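# Swap two shelf bins back to their color-marked spots

## Task

Each of the two shelf bins currently sits in the other's place. Move each bin to the shelf slot marked with its own color so that it is centered on that mark, its open side faces outward, and all its parts remain inside. The bin must be pushed fully in, past the lip at the shelf's front edge. Because the board overhead is low, the bin may need tilting on the way. At the end the bin must not be tilted or raised by the gripper, and it must stay in place by itself; a bin that is correct only while the robot holds it does not count.

## Robot and tools

Robot: one 7-joint Kinova Gen3 arm with a Robotiq 2F-85 two-finger parallel gripper. The only camera is cam_wrist (896x504), mounted on the wrist. Its calibration (K, distortion, T_world_to_cam) is given per scene; expect errors of a few millimetres and about half a degree, and results with pictures list cameras whose numbers changed.

Frames. The scene frame starts on the table top under the arm's base: +z up, +x forward, +y to the left when facing +x. The base itself may be slightly tilted. Each result reports end_effector_position (metres) and end_effector_quat_wxyz in this frame; the reported position gets less accurate at long reach. end_effector_position is the point midway between the pads when closed. The gripper's own axes: +z runs out along the fingers, y is the direction the pads close along. Closed fingertips extend about 19 mm past that point, open ones about 6 mm. While closing, the tips also travel roughly 13 mm farther out along +z, so keep that clearance from surfaces.

The 8-number row (used by execute_actions and move), every value in [-1, 1]: dx, dy, dz, rx, ry, rz, position, speed.
- dx..rz are an offset, not a pose: the target relative to the gripper pose shown in the most recent result that reports it (before any such result in the scene, or for the second and later calls within one reply, relative to where the arm is when the action begins). They are expressed in the gripper's own axes. Scale: 1.0 = 0.6 m for dx, dy, dz and 180 degrees for the rotation vector rx, ry, rz. Every row refers to that same reference, never to the previous row. All zeros therefore drives the arm back to the reference pose; it is not a hold.
- position: absolute finger opening. +1 = fully open (85 mm), 0 = about 41 mm, about -0.8 = pads touching, -1 = close until blocked. Grip force is not adjustable; a full close gives roughly 190 to 235 N per pad. For a gentler grip, open first and then command a value just below the object's width.
- speed: finger speed, about 20 mm/s at -1, 85 at 0, 150 at +1.
At each control step the commanded pose is clamped to within 70 mm and 16 degrees of the measured pose; the controller favours position over orientation when it cannot reach both.

Tools.
- execute_actions {actions, pictures}: actions holds at most one entry. An empty list only returns the current state. An action is {rows: 1 to 15 rows, steps: up to 15, default 15}; each step lasts 1/30 s and the last row repeats if steps outnumber rows. A wait is {steps: up to 300} with no rows; it counts from the previous result, so your thinking time eats into it. pictures (boolean) turns images on or off. After an action ends, the arm continues only toward the last clamped pose, so check the reported pose and send the remainder.
- move {target, speed}: target is one 8-number row using the offset convention above. The gripper follows a straight line toward it over 0.5 to 10 s (cut off at 10 s); speed is in m/s, 0.002 to 0.5, default 0.25, with turning capped at double that value in rad/s. Finger values are sent at the start. It does not avoid obstacles and may overshoot its speed, especially with the arm nearly extended. The result adds a move: line with the ending (done, off_target, moving, held, fault), any limits (paced = pose clamped; held = some steps blocked by the clearance check, after which the arm may lurch fast) and the distance to target.
- wait {seconds: 0 to 10}: lets time pass with no new command.
- zoom_image {camera: "cam_wrist", region: [x0, y0, x1, y1]}: pixel box in the latest image, origin top-left, no larger than 504x504.
- read_manual {section: "licences"}: licence text only; no motion.
- finished_scene {scene}: pass the current scene number to end it permanently; it reports success. Sending a reply with no tool call ends everything.

Reading results. position_measured_pct is about 50 minus 50 times the finger position, so 0 means fully open. Fingers stopping short of the command below about 90 means something is held or blocking; around 90 or higher means the pads met with nothing (or something very thin) between them. A "pose unreachable" line and HELD markers mean the clearance check altered or blocked commands (a block or post under the base counts as arm). "Hand target" shows where the controller is currently heading.

Hazards. Contact torque reaching a joint's limit (49.6 N m for the first four joints, 31.2 N m for the wrist three, held load included) causes a torque fault: a 10 s stop and the rest of the call is dropped. Holding loads heats motors: MOTOR HOT appears from 60 °C, and at 75 °C an OVER-TEMPERATURE FAULT lets the arm sag. Contacts hurt more at higher speed and with targets far beyond the contact point. Occasional outside tugs may act on held or loose items. Do not drop things, slam, push very hard, or knock anything off the table. Faster completion with smooth, low-effort motion is preferred.

For this job: slide, tilt under the low board, seat each bin past the front lip on its colored mark, then level it, open the fingers and withdraw so the bin rests on its own.

Each tool is called after "Call:" by a JSON object that holds its "method" and its "body".

## Session

Call:
{"method": "execute_actions", "body": {"actions": []}}

Scene clock: 0.00 s of 14400.00 s.
end_effector_position=(+0.4967, +0.1082, +0.3130) position_measured_pct=0.0 end_effector_quat_wxyz=(+0.298, +0.777, -0.536, +0.141)
Joint positions: [ 0.199  0.153 -0.347  1.453  0.111  1.401  3.509]
Joint velocities: [-0.    -0.     0.001 -0.     0.    -0.     0.   ]
Motor temperatures (°C, as the motors report them): [35 33 32 33 38 41 42]
Hand target: +0.497, +0.108, +0.313; +0.298, +0.777, -0.536, +0.141

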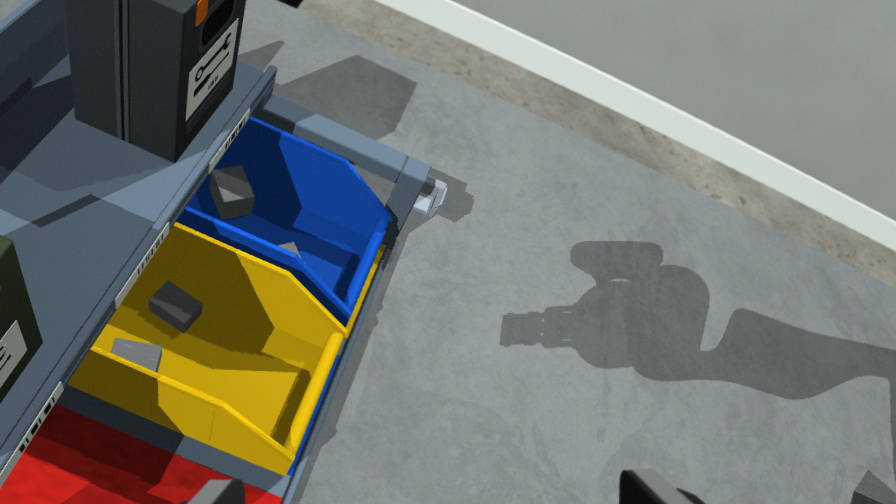

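Call:
{"method": "move", "body": {"target": [0.12,0.125,0.097,0.0724,-0.2025,0.111,0,0]}}

Scene clock: 3.13 s of 14400.00 s.
end_effector_position=(+0.4499, +0.0006, +0.3290) position_measured_pct=49.6 end_effector_quat_wxyz=(+0.001, +0.708, -0.707, +0.000)
Joint positions: [ 0.746  0.404 -0.186  1.486 -0.528  1.521  4.015]
Joint velocities: [ 0.005  0.007  0.009 -0.    -0.002  0.001  0.001]
Motor temperatures (°C, as the motors report them): [35 33 32 33 38 41 42]
Hand target: +0.450, +0.000, +0.329; +0.001, +0.707, -0.707, +0.000
Off the commanded pose: 0.001 m, 0 deg.
move: done
camera_calibration (this result's frames):
cam_wrist: T_world_to_cam=[[-0.999436, 0.00587199, 0.0330784, 0.436321], [0.00534217, 0.999856, -0.0160828, 0.0593982], [-0.0331681, -0.015897, -0.999323, 0.487532], [0, 0, 0, 1]] pos_world=[0.451928, -0.0542014, 0.473724]

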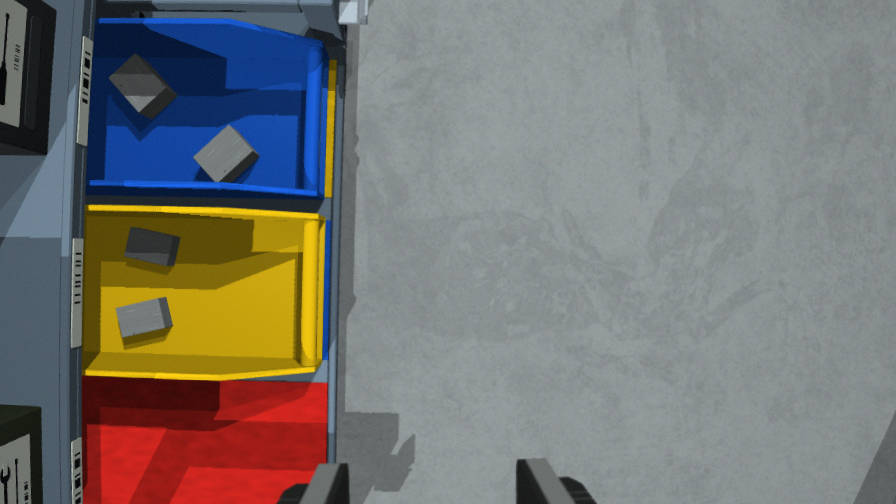

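Call:
{"method": "move", "body": {"target": [-0.03,0.1,0.35,0.36,0,0,0.6,0]}}

Scene clock: 7.03 s of 14400.00 s.
end_effector_position=(+0.3894, +0.0187, +0.1181) position_measured_pct=19.8 end_effector_quat_wxyz=(-0.452, +0.638, -0.544, +0.305)
Joint positions: [ 1.308  1.505 -0.53   2.582 -1.814  1.054  6.603]
Joint velocities: [ 0.183  0.114 -0.189 -0.    -0.074 -0.246  0.083]
Motor temperatures (°C, as the motors report them): [35 33 32 33 38 41 42]
Hand target: +0.389, +0.019, +0.118; -0.452, +0.637, -0.544, +0.306
Off the commanded pose: 0.001 m, 14 deg.
joint sent to its limit — the command would take joint 4 (elbow) past its upper limit, so that joint was sent only as far as its limit.
move: off_target; limits=paced
camera_calibration (this result's frames):
cam_wrist: T_world_to_cam=[[-0.447274, -0.000972683, -0.894397, 0.277367], [-0.206719, 0.973035, 0.102319, 0.107323], [0.87018, 0.230654, -0.435414, -0.147979], [0, 0, 0, 1]] pos_world=[0.275013, -0.0700277, 0.172663]

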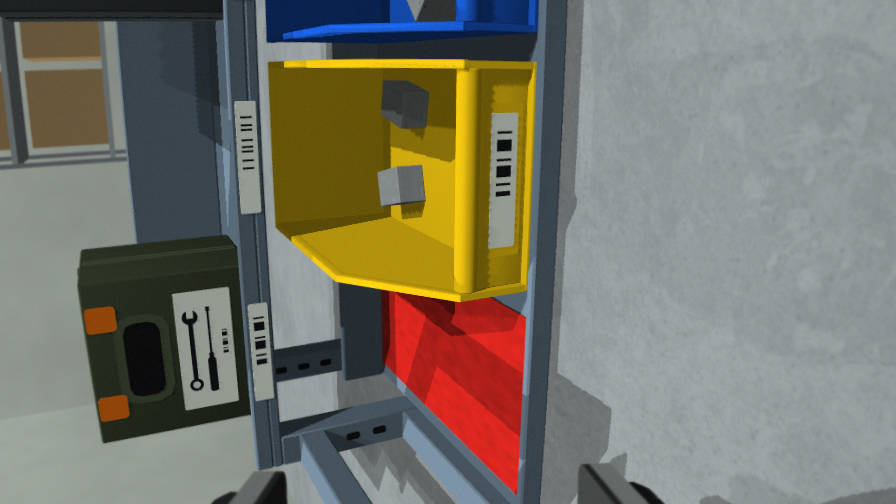

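Call:
{"method": "move", "body": {"target": [0.131,-0.111,0.166,-0.3606,0.07,0.0448,-0.1,0]}}

Scene clock: 10.90 s of 14400.00 s.
end_effector_position=(+0.5228, -0.0348, +0.1322) position_measured_pct=54.8 end_effector_quat_wxyz=(-0.001, +0.707, -0.708, +0.003)
Joint positions: [ 0.525  0.678 -0.294  1.598 -0.557  1.017  3.964]
Joint velocities: [-0.003  0.004 -0.001 -0.     0.001 -0.    -0.   ]
Motor temperatures (°C, as the motors report them): [35 34 32 33 38 41 42]
Hand target: +0.523, -0.035, +0.132; -0.001, +0.707, -0.708, +0.003
Off the commanded pose: 0.003 m, 0 deg.
move: done
camera_calibration (this result's frames):
cam_wrist: T_world_to_cam=[[-0.999612, 0.00884166, 0.0264269, 0.516947], [0.00840583, 0.999828, -0.0165574, 0.0897353], [-0.0265688, -0.0163289, -0.999514, 0.289241], [0, 0, 0, 1]] pos_world=[0.523677, -0.0895675, 0.276924]

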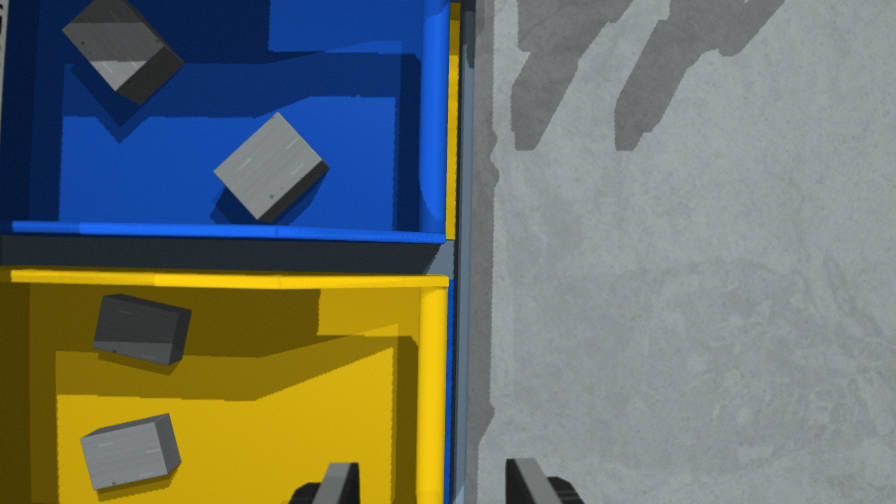

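Call:
{"method": "move", "body": {"target": [0,0,0.152,0,0,0,-0.1,0], "speed": 0.1}}

Call:
{"method": "move", "body": {"target": [0,0,0,0,0,0,-1,0]}}

Call:
{"method": "move", "body": {"target": [0,0,-0.027,0,0,0,-1,0], "speed": 0.03}}

Call:
{"method": "move", "body": {"target": [0,0.12,-0.005,0,0,0,-1,0], "speed": 0.05}}

Scene clock: 12.67 s of 14400.00 s.
end_effector_position=(+0.5234, -0.0349, +0.0413) position_measured_pct=54.8 end_effector_quat_wxyz=(-0.001, +0.707, -0.707, +0.003)
Joint positions: [ 0.438  0.795 -0.33   1.674 -0.606  0.79   4.002]
Joint velocities: [-0.002  0.001 -0.001 -0.     0.001 -0.    -0.001]
Motor temperatures (°C, as the motors report them): [35 34 32 33 38 41 42]
Hand target: +0.523, -0.035, +0.041; -0.001, +0.707, -0.707, +0.003
Off the commanded pose: 0.000 m, 0 deg.
move: done
camera_calibration (this result's frames):
cam_wrist: T_world_to_cam=[[-0.999623, 0.00833442, 0.0261796, 0.51998], [0.00789085, 0.999824, -0.0170014, 0.0886109], [-0.0263167, -0.0167884, -0.999513, 0.198274], [0, 0, 0, 1]] pos_world=[0.524303, -0.0896003, 0.186071]

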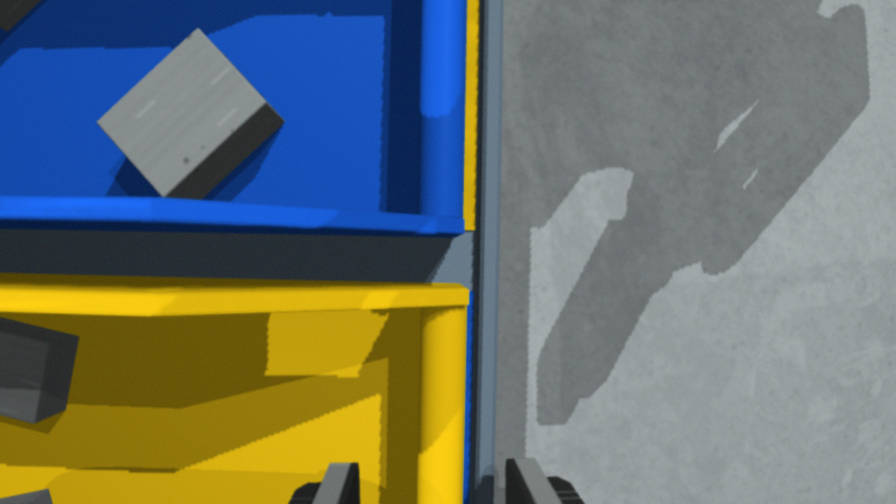

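Scene clock: 13.30 s of 14400.00 s.
end_effector_position=(+0.5233, -0.0352, +0.0415) position_measured_pct=84.1 end_effector_quat_wxyz=(-0.001, +0.707, -0.707, +0.003)
Joint positions: [ 0.439  0.794 -0.33   1.674 -0.606  0.79   4.002]
Joint velocities: [ 0.     0.    -0.001  0.    -0.    -0.    -0.   ]
Motor temperatures (°C, as the motors report them): [35 34 32 33 38 41 42]
Hand target: +0.523, -0.035, +0.041; -0.001, +0.707, -0.707, +0.003
Off the commanded pose: 0.000 m, 0 deg.
move: done
camera_calibration (this result's frames):
cam_wrist: T_world_to_cam=[[-0.999623, 0.00844421, 0.0261417, 0.519884], [0.00798828, 0.999815, -0.0174963, 0.0888819], [-0.0262846, -0.0172808, -0.999505, 0.198459], [0, 0, 0, 1]] pos_world=[0.524194, -0.0898259, 0.186326]

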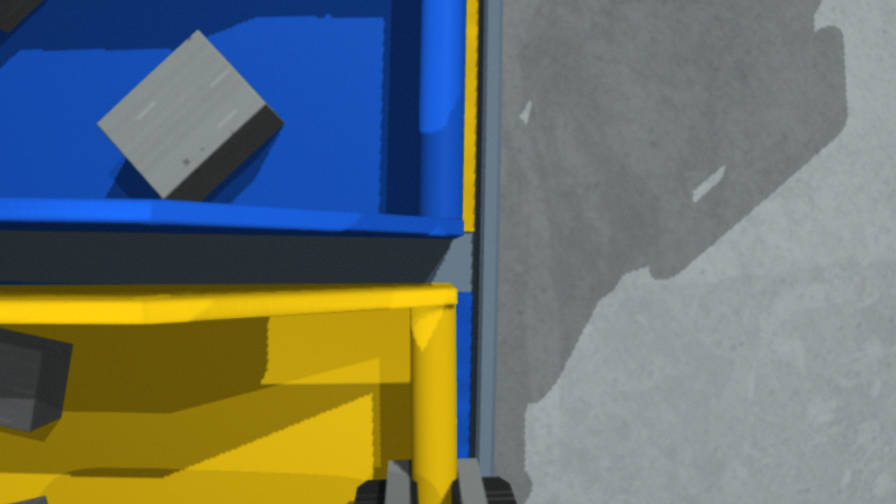

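Scene clock: 14.07 s of 14400.00 s.
end_effector_position=(+0.5226, -0.0348, +0.0569) position_measured_pct=84.1 end_effector_quat_wxyz=(-0.001, +0.707, -0.708, +0.002)
Joint positions: [ 0.454  0.772 -0.323  1.666 -0.596  0.829  3.995]
Joint velocities: [ 0.001 -0.001  0.     0.    -0.001  0.    -0.001]
Motor temperatures (°C, as the motors report them): [35 34 32 33 38 41 42]
Hand target: +0.523, -0.035, +0.058; -0.001, +0.707, -0.708, +0.003
Off the commanded pose: 0.001 m, 0 deg.
move: done
camera_calibration (this result's frames):
cam_wrist: T_world_to_cam=[[-0.999572, 0.00846392, 0.0279973, 0.51863], [0.00801263, 0.999837, -0.0161921, 0.0886464], [-0.0281298, -0.0159608, -0.999477, 0.214835], [0, 0, 0, 1]] pos_world=[0.523741, -0.0895926, 0.201638]

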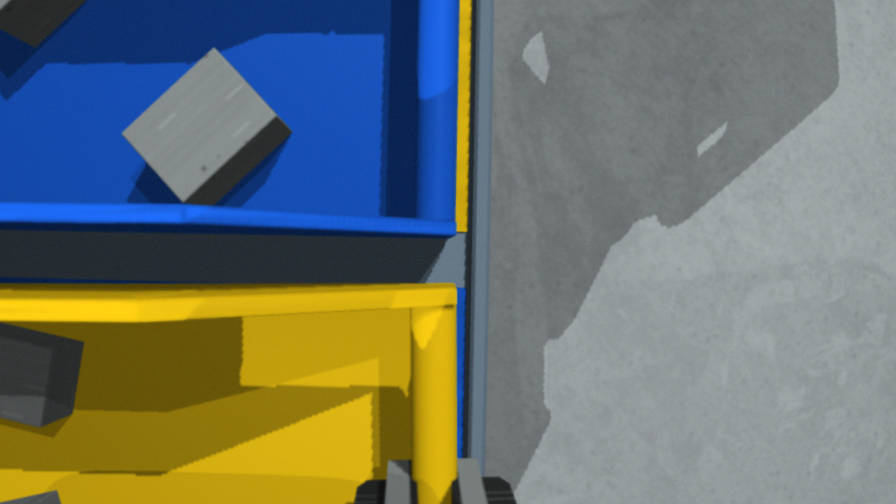

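Scene clock: 15.77 s of 14400.00 s.
end_effector_position=(+0.4499, -0.0341, +0.0588) position_measured_pct=84.1 end_effector_quat_wxyz=(-0.000, +0.707, -0.707, +0.001)
Joint positions: [ 0.57   0.721 -0.376  1.897 -0.642  0.716  4.147]
Joint velocities: [ 0.003 -0.002  0.003  0.    -0.001 -0.     0.001]
Motor temperatures (°C, as the motors report them): [35 34 32 33 38 41 42]
Hand target: +0.450, -0.035, +0.060; -0.001, +0.707, -0.708, +0.002
Off the commanded pose: 0.001 m, 0 deg.
move: done
camera_calibration (this result's frames):
cam_wrist: T_world_to_cam=[[-0.999513, 0.00821398, 0.0301053, 0.445753], [0.00777149, 0.99986, -0.0147858, 0.0885878], [-0.0302226, -0.0145447, -0.999437, 0.215695], [0, 0, 0, 1]] pos_world=[0.451366, -0.0890996, 0.203464]

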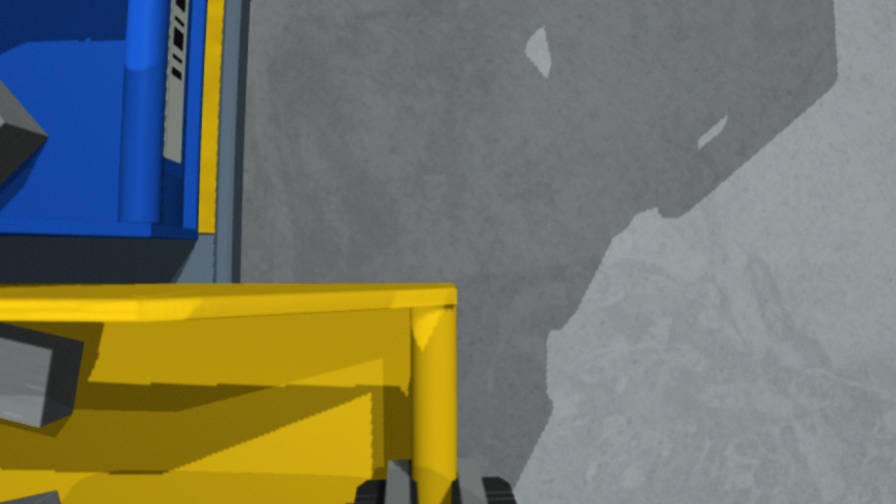

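Call:
{"method": "move", "body": {"target": [-0.18,-0.125,0,0,0,0.007,-1,0], "speed": 0.07}}

Call:
{"method": "move", "body": {"target": [0,0,0.027,0,0,0,-1,0], "speed": 0.03}}

Call:
{"method": "move", "body": {"target": [0,0,0,0,0,0,-0.1,0]}}

Call:
{"method": "move", "body": {"target": [0,0,-0.1,0,0,0,-0.1,0]}}

Call:
{"method": "move", "body": {"target": [0.36,0,0,0,0,0,-0.1,0]}}

Scene clock: 18.63 s of 14400.00 s.
end_effector_position=(+0.5248, +0.0737, +0.0589) position_measured_pct=84.1 end_effector_quat_wxyz=(-0.001, +0.699, -0.715, +0.000)
Joint positions: [ 0.323  0.597 -0.358  1.768 -0.643  0.795  3.815]
Joint velocities: [-0.003  0.001 -0.003  0.     0.002 -0.    -0.002]
Motor temperatures (°C, as the motors report them): [35 34 32 33 38 41 42]
Hand target: +0.525, +0.074, +0.059; -0.001, +0.699, -0.715, +0.001
Off the commanded pose: 0.000 m, 0 deg.
move: done
camera_calibration (this result's frames):
cam_wrist: T_world_to_cam=[[-0.999069, 0.0305038, 0.0305123, 0.517838], [0.0300935, 0.999452, -0.0138173, -0.0315226], [-0.030917, -0.0128863, -0.999439, 0.21984], [0, 0, 0, 1]] pos_world=[0.525101, 0.0185422, 0.203481]

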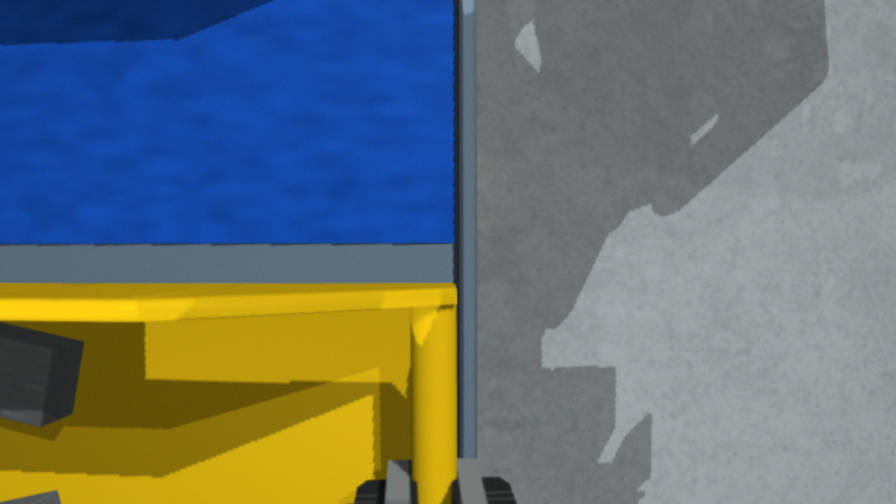

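Scene clock: 19.40 s of 14400.00 s.
end_effector_position=(+0.5246, +0.0737, +0.0427) position_measured_pct=84.1 end_effector_quat_wxyz=(-0.000, +0.699, -0.715, +0.000)
Joint positions: [ 0.306  0.622 -0.366  1.777 -0.652  0.753  3.822]
Joint velocities: [-0.001  0.003 -0.    -0.     0.001 -0.001 -0.   ]
Motor temperatures (°C, as the motors report them): [35 34 32 33 38 41 42]
Hand target: +0.525, +0.074, +0.043; -0.001, +0.699, -0.715, +0.000
Off the commanded pose: 0.000 m, 0 deg.
move: done
camera_calibration (this result's frames):
cam_wrist: T_world_to_cam=[[-0.999061, 0.0304364, 0.0308453, 0.518148], [0.0300213, 0.999454, -0.0138308, -0.0317596], [-0.0312494, -0.0128918, -0.999428, 0.203861], [0, 0, 0, 1]] pos_world=[0.524985, 0.0185999, 0.187323]

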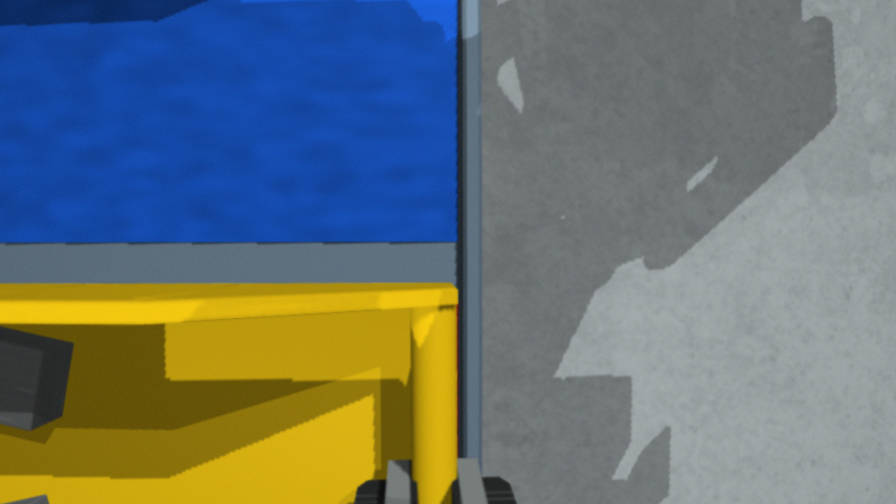

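Scene clock: 20.10 s of 14400.00 s.
end_effector_position=(+0.5246, +0.0737, +0.0427) position_measured_pct=54.8 end_effector_quat_wxyz=(-0.000, +0.699, -0.715, +0.000)
Joint positions: [ 0.306  0.622 -0.366  1.777 -0.652  0.753  3.822]
Joint velocities: [-0.    -0.002  0.    -0.    -0.     0.     0.001]
Motor temperatures (°C, as the motors report them): [35 34 32 33 38 41 42]
Hand target: +0.525, +0.074, +0.043; -0.000, +0.699, -0.715, +0.000
Off the commanded pose: 0.000 m, 0 deg.
move: done
camera_calibration (this result's frames):
cam_wrist: T_world_to_cam=[[-0.999061, 0.0304331, 0.0308361, 0.518152], [0.0300181, 0.999454, -0.0138336, -0.0317583], [-0.0312402, -0.0128949, -0.999429, 0.20386], [0, 0, 0, 1]] pos_world=[0.524988, 0.0186007, 0.187326]

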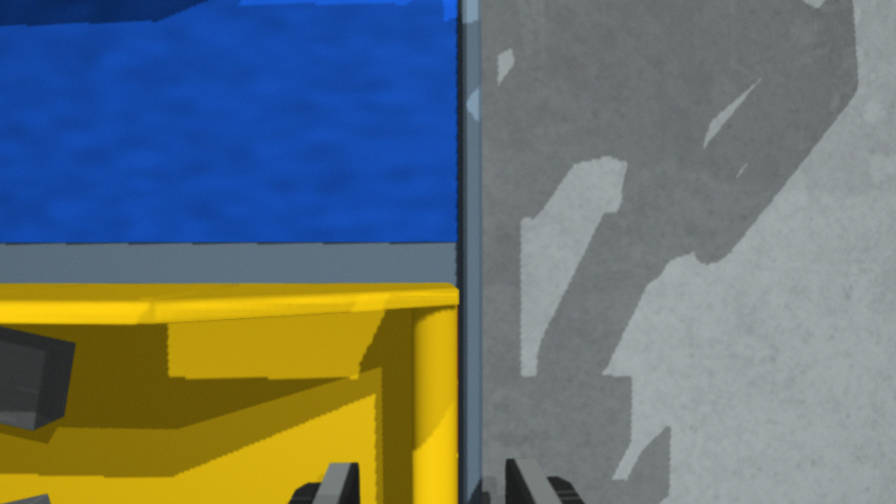

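Scene clock: 20.83 s of 14400.00 s.
end_effector_position=(+0.5245, +0.0737, +0.1024) position_measured_pct=54.8 end_effector_quat_wxyz=(-0.000, +0.699, -0.715, +0.000)
Joint positions: [ 0.371  0.535 -0.34   1.732 -0.617  0.913  3.797]
Joint velocities: [ 0.003 -0.004  0.002 -0.    -0.002  0.     0.001]
Motor temperatures (°C, as the motors report them): [35 34 32 33 38 41 42]
Hand target: +0.525, +0.074, +0.103; -0.001, +0.699, -0.715, +0.000
Off the commanded pose: 0.000 m, 0 deg.
move: done
camera_calibration (this result's frames):
cam_wrist: T_world_to_cam=[[-0.99904, 0.0306977, 0.0312624, 0.51609], [0.0302905, 0.999451, -0.0134172, -0.031055], [-0.0316572, -0.0124574, -0.999421, 0.263686], [0, 0, 0, 1]] pos_world=[0.524882, 0.01848, 0.246982]

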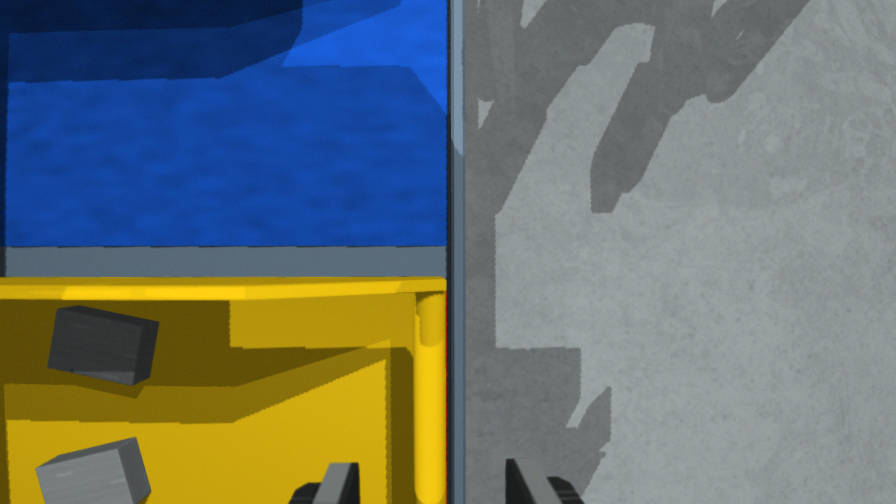

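Scene clock: 22.07 s of 14400.00 s.
end_effector_position=(+0.5194, -0.1417, +0.1021) position_measured_pct=54.8 end_effector_quat_wxyz=(+0.000, +0.699, -0.715, -0.000)
Joint positions: [ 0.58   0.904 -0.25   1.437 -0.52   1.026  4.057]
Joint velocities: [ 0.001  0.016  0.002 -0.002 -0.     0.001  0.001]
Motor temperatures (°C, as the motors report them): [35 34 32 33 38 41 42]
Hand target: +0.519, -0.142, +0.102; +0.000, +0.699, -0.715, -0.000
Off the commanded pose: 0.001 m, 0 deg.
move: done
camera_calibration (this result's frames):
cam_wrist: T_world_to_cam=[[-0.999039, 0.0296933, 0.0322529, 0.517402], [0.0292415, 0.999469, -0.0143907, 0.185009], [-0.0326631, -0.0134337, -0.999376, 0.26088], [0, 0, 0, 1]] pos_world=[0.520016, -0.196769, 0.246692]

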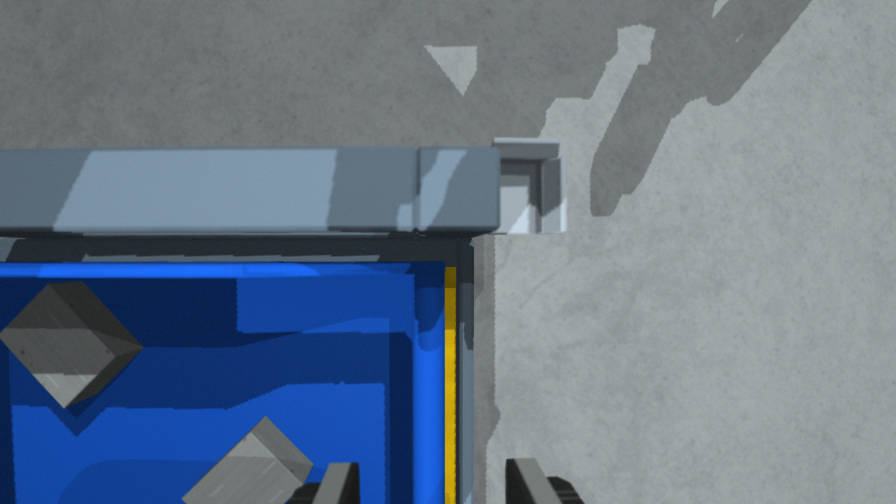

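Call:
{"method": "move", "body": {"target": [0.008,0,0.101,0,0,0,-0.1,0], "speed": 0.1}}

Call:
{"method": "move", "body": {"target": [0,0,0,0,0,0,-1,0]}}

Call:
{"method": "move", "body": {"target": [0,0,-0.02,0,0,0,-1,0], "speed": 0.03}}

Call:
{"method": "move", "body": {"target": [-0.185,-0.002,0,0,0,0,-1,0], "speed": 0.07}}

Call:
{"method": "move", "body": {"target": [0,0,0.018,0,0,0,-1,0], "speed": 0.03}}

Scene clock: 23.87 s of 14400.00 s.
end_effector_position=(+0.5194, -0.1464, +0.0417) position_measured_pct=54.8 end_effector_quat_wxyz=(+0.000, +0.699, -0.715, +0.000)
Joint positions: [ 0.534  0.985 -0.269  1.472 -0.544  0.896  4.083]
Joint velocities: [-0.002  0.003 -0.001  0.     0.001 -0.     0.   ]
Motor temperatures (°C, as the motors report them): [35 34 32 33 38 41 42]
Hand target: +0.519, -0.146, +0.042; +0.000, +0.699, -0.715, -0.000
Off the commanded pose: 0.000 m, 0 deg.
move: done
camera_calibration (this result's frames):
cam_wrist: T_world_to_cam=[[-0.999054, 0.0293391, 0.0320924, 0.519454], [0.0288793, 0.999475, -0.0146999, 0.189052], [-0.0325069, -0.0137592, -0.999377, 0.20036], [0, 0, 0, 1]] pos_world=[0.520016, -0.201436, 0.186344]

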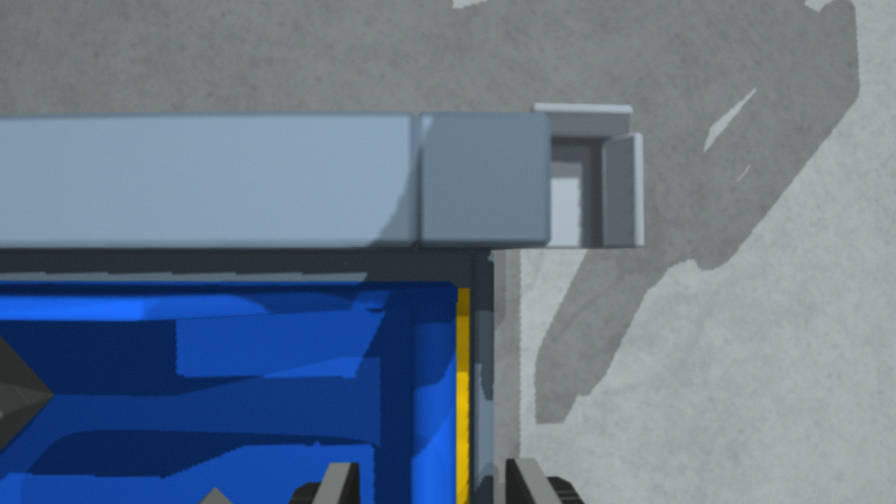

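Scene clock: 24.50 s of 14400.00 s.
end_effector_position=(+0.5195, -0.1467, +0.0419) position_measured_pct=84.1 end_effector_quat_wxyz=(+0.000, +0.699, -0.715, +0.000)
Joint positions: [ 0.534  0.985 -0.269  1.472 -0.544  0.896  4.083]
Joint velocities: [ 0.    -0.001 -0.    -0.     0.001  0.     0.   ]
Motor temperatures (°C, as the motors report them): [35 34 32 33 38 41 42]
Hand target: +0.519, -0.146, +0.042; +0.000, +0.699, -0.715, +0.000
Off the commanded pose: 0.000 m, 0 deg.
move: done
camera_calibration (this result's frames):
cam_wrist: T_world_to_cam=[[-0.999054, 0.02981, 0.0316706, 0.51959], [0.0293414, 0.999454, -0.0151599, 0.189098], [-0.0321053, -0.0142163, -0.999383, 0.200327], [0, 0, 0, 1]] pos_world=[0.519982, -0.201636, 0.186614]

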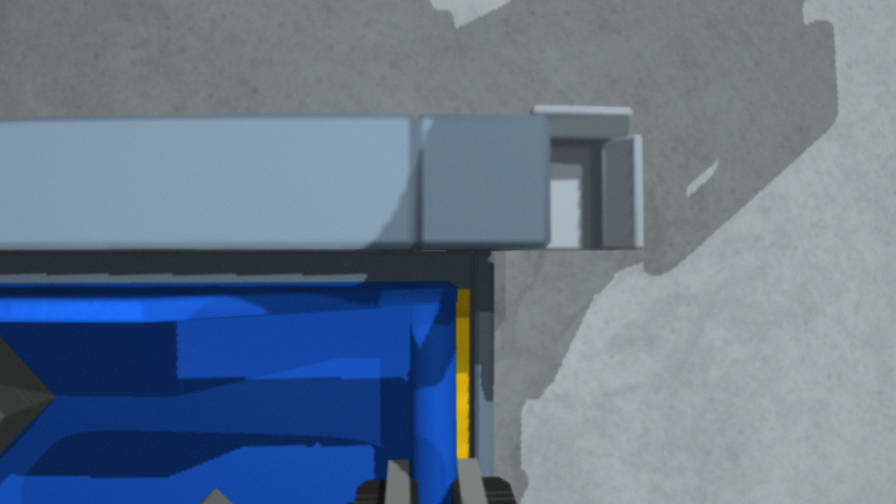

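Scene clock: 25.20 s of 14400.00 s.
end_effector_position=(+0.5185, -0.1459, +0.0524) position_measured_pct=84.1 end_effector_quat_wxyz=(+0.000, +0.699, -0.715, -0.001)
Joint positions: [ 0.543  0.972 -0.266  1.466 -0.538  0.922  4.078]
Joint velocities: [ 0.001 -0.    -0.001  0.     0.     0.     0.   ]
Motor temperatures (°C, as the motors report them): [35 34 32 33 38 41 42]
Hand target: +0.519, -0.147, +0.054; +0.000, +0.699, -0.715, +0.000
Off the commanded pose: 0.002 m, 0 deg.
move: done
camera_calibration (this result's frames):
cam_wrist: T_world_to_cam=[[-0.998953, 0.0298354, 0.0346909, 0.518038], [0.0294094, 0.999486, -0.0127257, 0.188361], [-0.0350528, -0.0116921, -0.999317, 0.212619], [0, 0, 0, 1]] pos_world=[0.519409, -0.201234, 0.196899]

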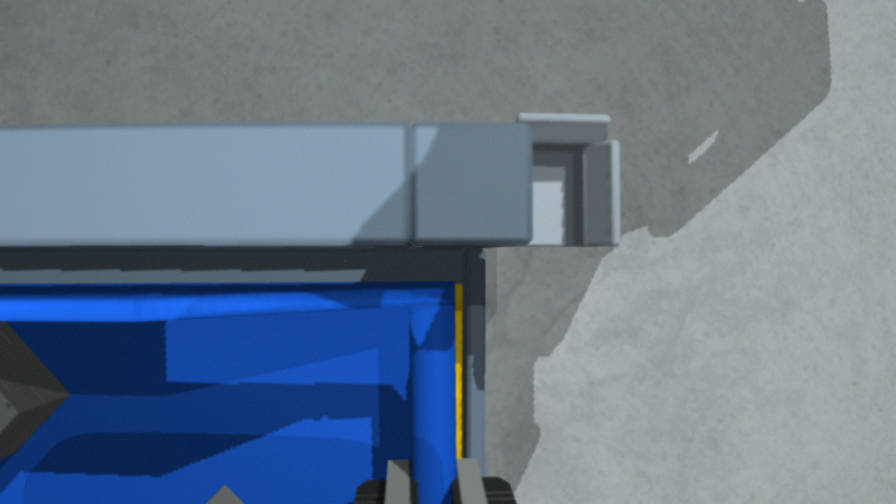

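Scene clock: 27.07 s of 14400.00 s.
end_effector_position=(+0.5213, -0.0346, +0.0516) position_measured_pct=84.1 end_effector_quat_wxyz=(+0.001, +0.699, -0.715, -0.003)
Joint positions: [ 0.443  0.782 -0.317  1.662 -0.6    0.833  3.976]
Joint velocities: [-0.001 -0.004 -0.001  0.001  0.001 -0.    -0.001]
Motor temperatures (°C, as the motors report them): [35 34 32 33 38 41 42]
Hand target: +0.522, -0.035, +0.053; +0.000, +0.699, -0.715, -0.001
Off the commanded pose: 0.001 m, 0 deg.
move: done
camera_calibration (this result's frames):
cam_wrist: T_world_to_cam=[[-0.998858, 0.030166, 0.0370454, 0.517409], [0.0297908, 0.9995, -0.0106402, 0.0766938], [-0.0373478, -0.00952441, -0.999257, 0.214483], [0, 0, 0, 1]] pos_world=[0.522543, -0.0902208, 0.195972]

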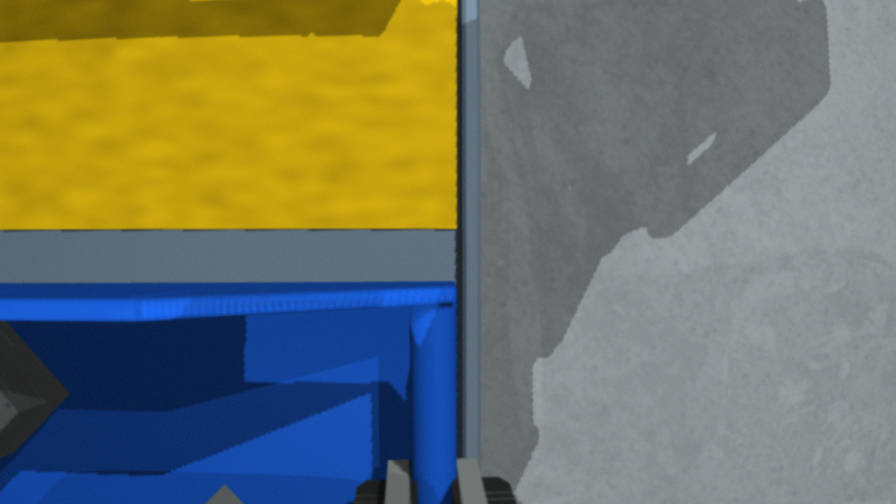

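Scene clock: 27.77 s of 14400.00 s.
end_effector_position=(+0.5210, -0.0346, +0.0415) position_measured_pct=84.1 end_effector_quat_wxyz=(+0.001, +0.699, -0.715, -0.003)
Joint positions: [ 0.434  0.797 -0.321  1.669 -0.606  0.808  3.981]
Joint velocities: [-0.     0.001  0.     0.     0.    -0.    -0.001]
Motor temperatures (°C, as the motors report them): [35 34 32 33 38 41 42]
Hand target: +0.521, -0.035, +0.041; +0.001, +0.699, -0.715, -0.003
Off the commanded pose: 0.001 m, 0 deg.
move: done
camera_calibration (this result's frames):
cam_wrist: T_world_to_cam=[[-0.998855, 0.0301285, 0.0371733, 0.517438], [0.0297378, 0.999497, -0.0110188, 0.0766596], [-0.0374866, -0.00990078, -0.999248, 0.204489], [0, 0, 0, 1]] pos_world=[0.522231, -0.0901861, 0.185945]

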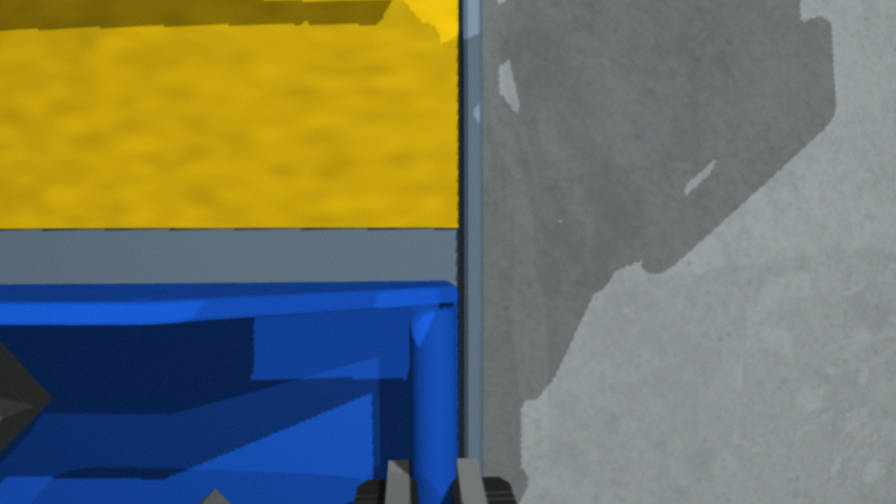

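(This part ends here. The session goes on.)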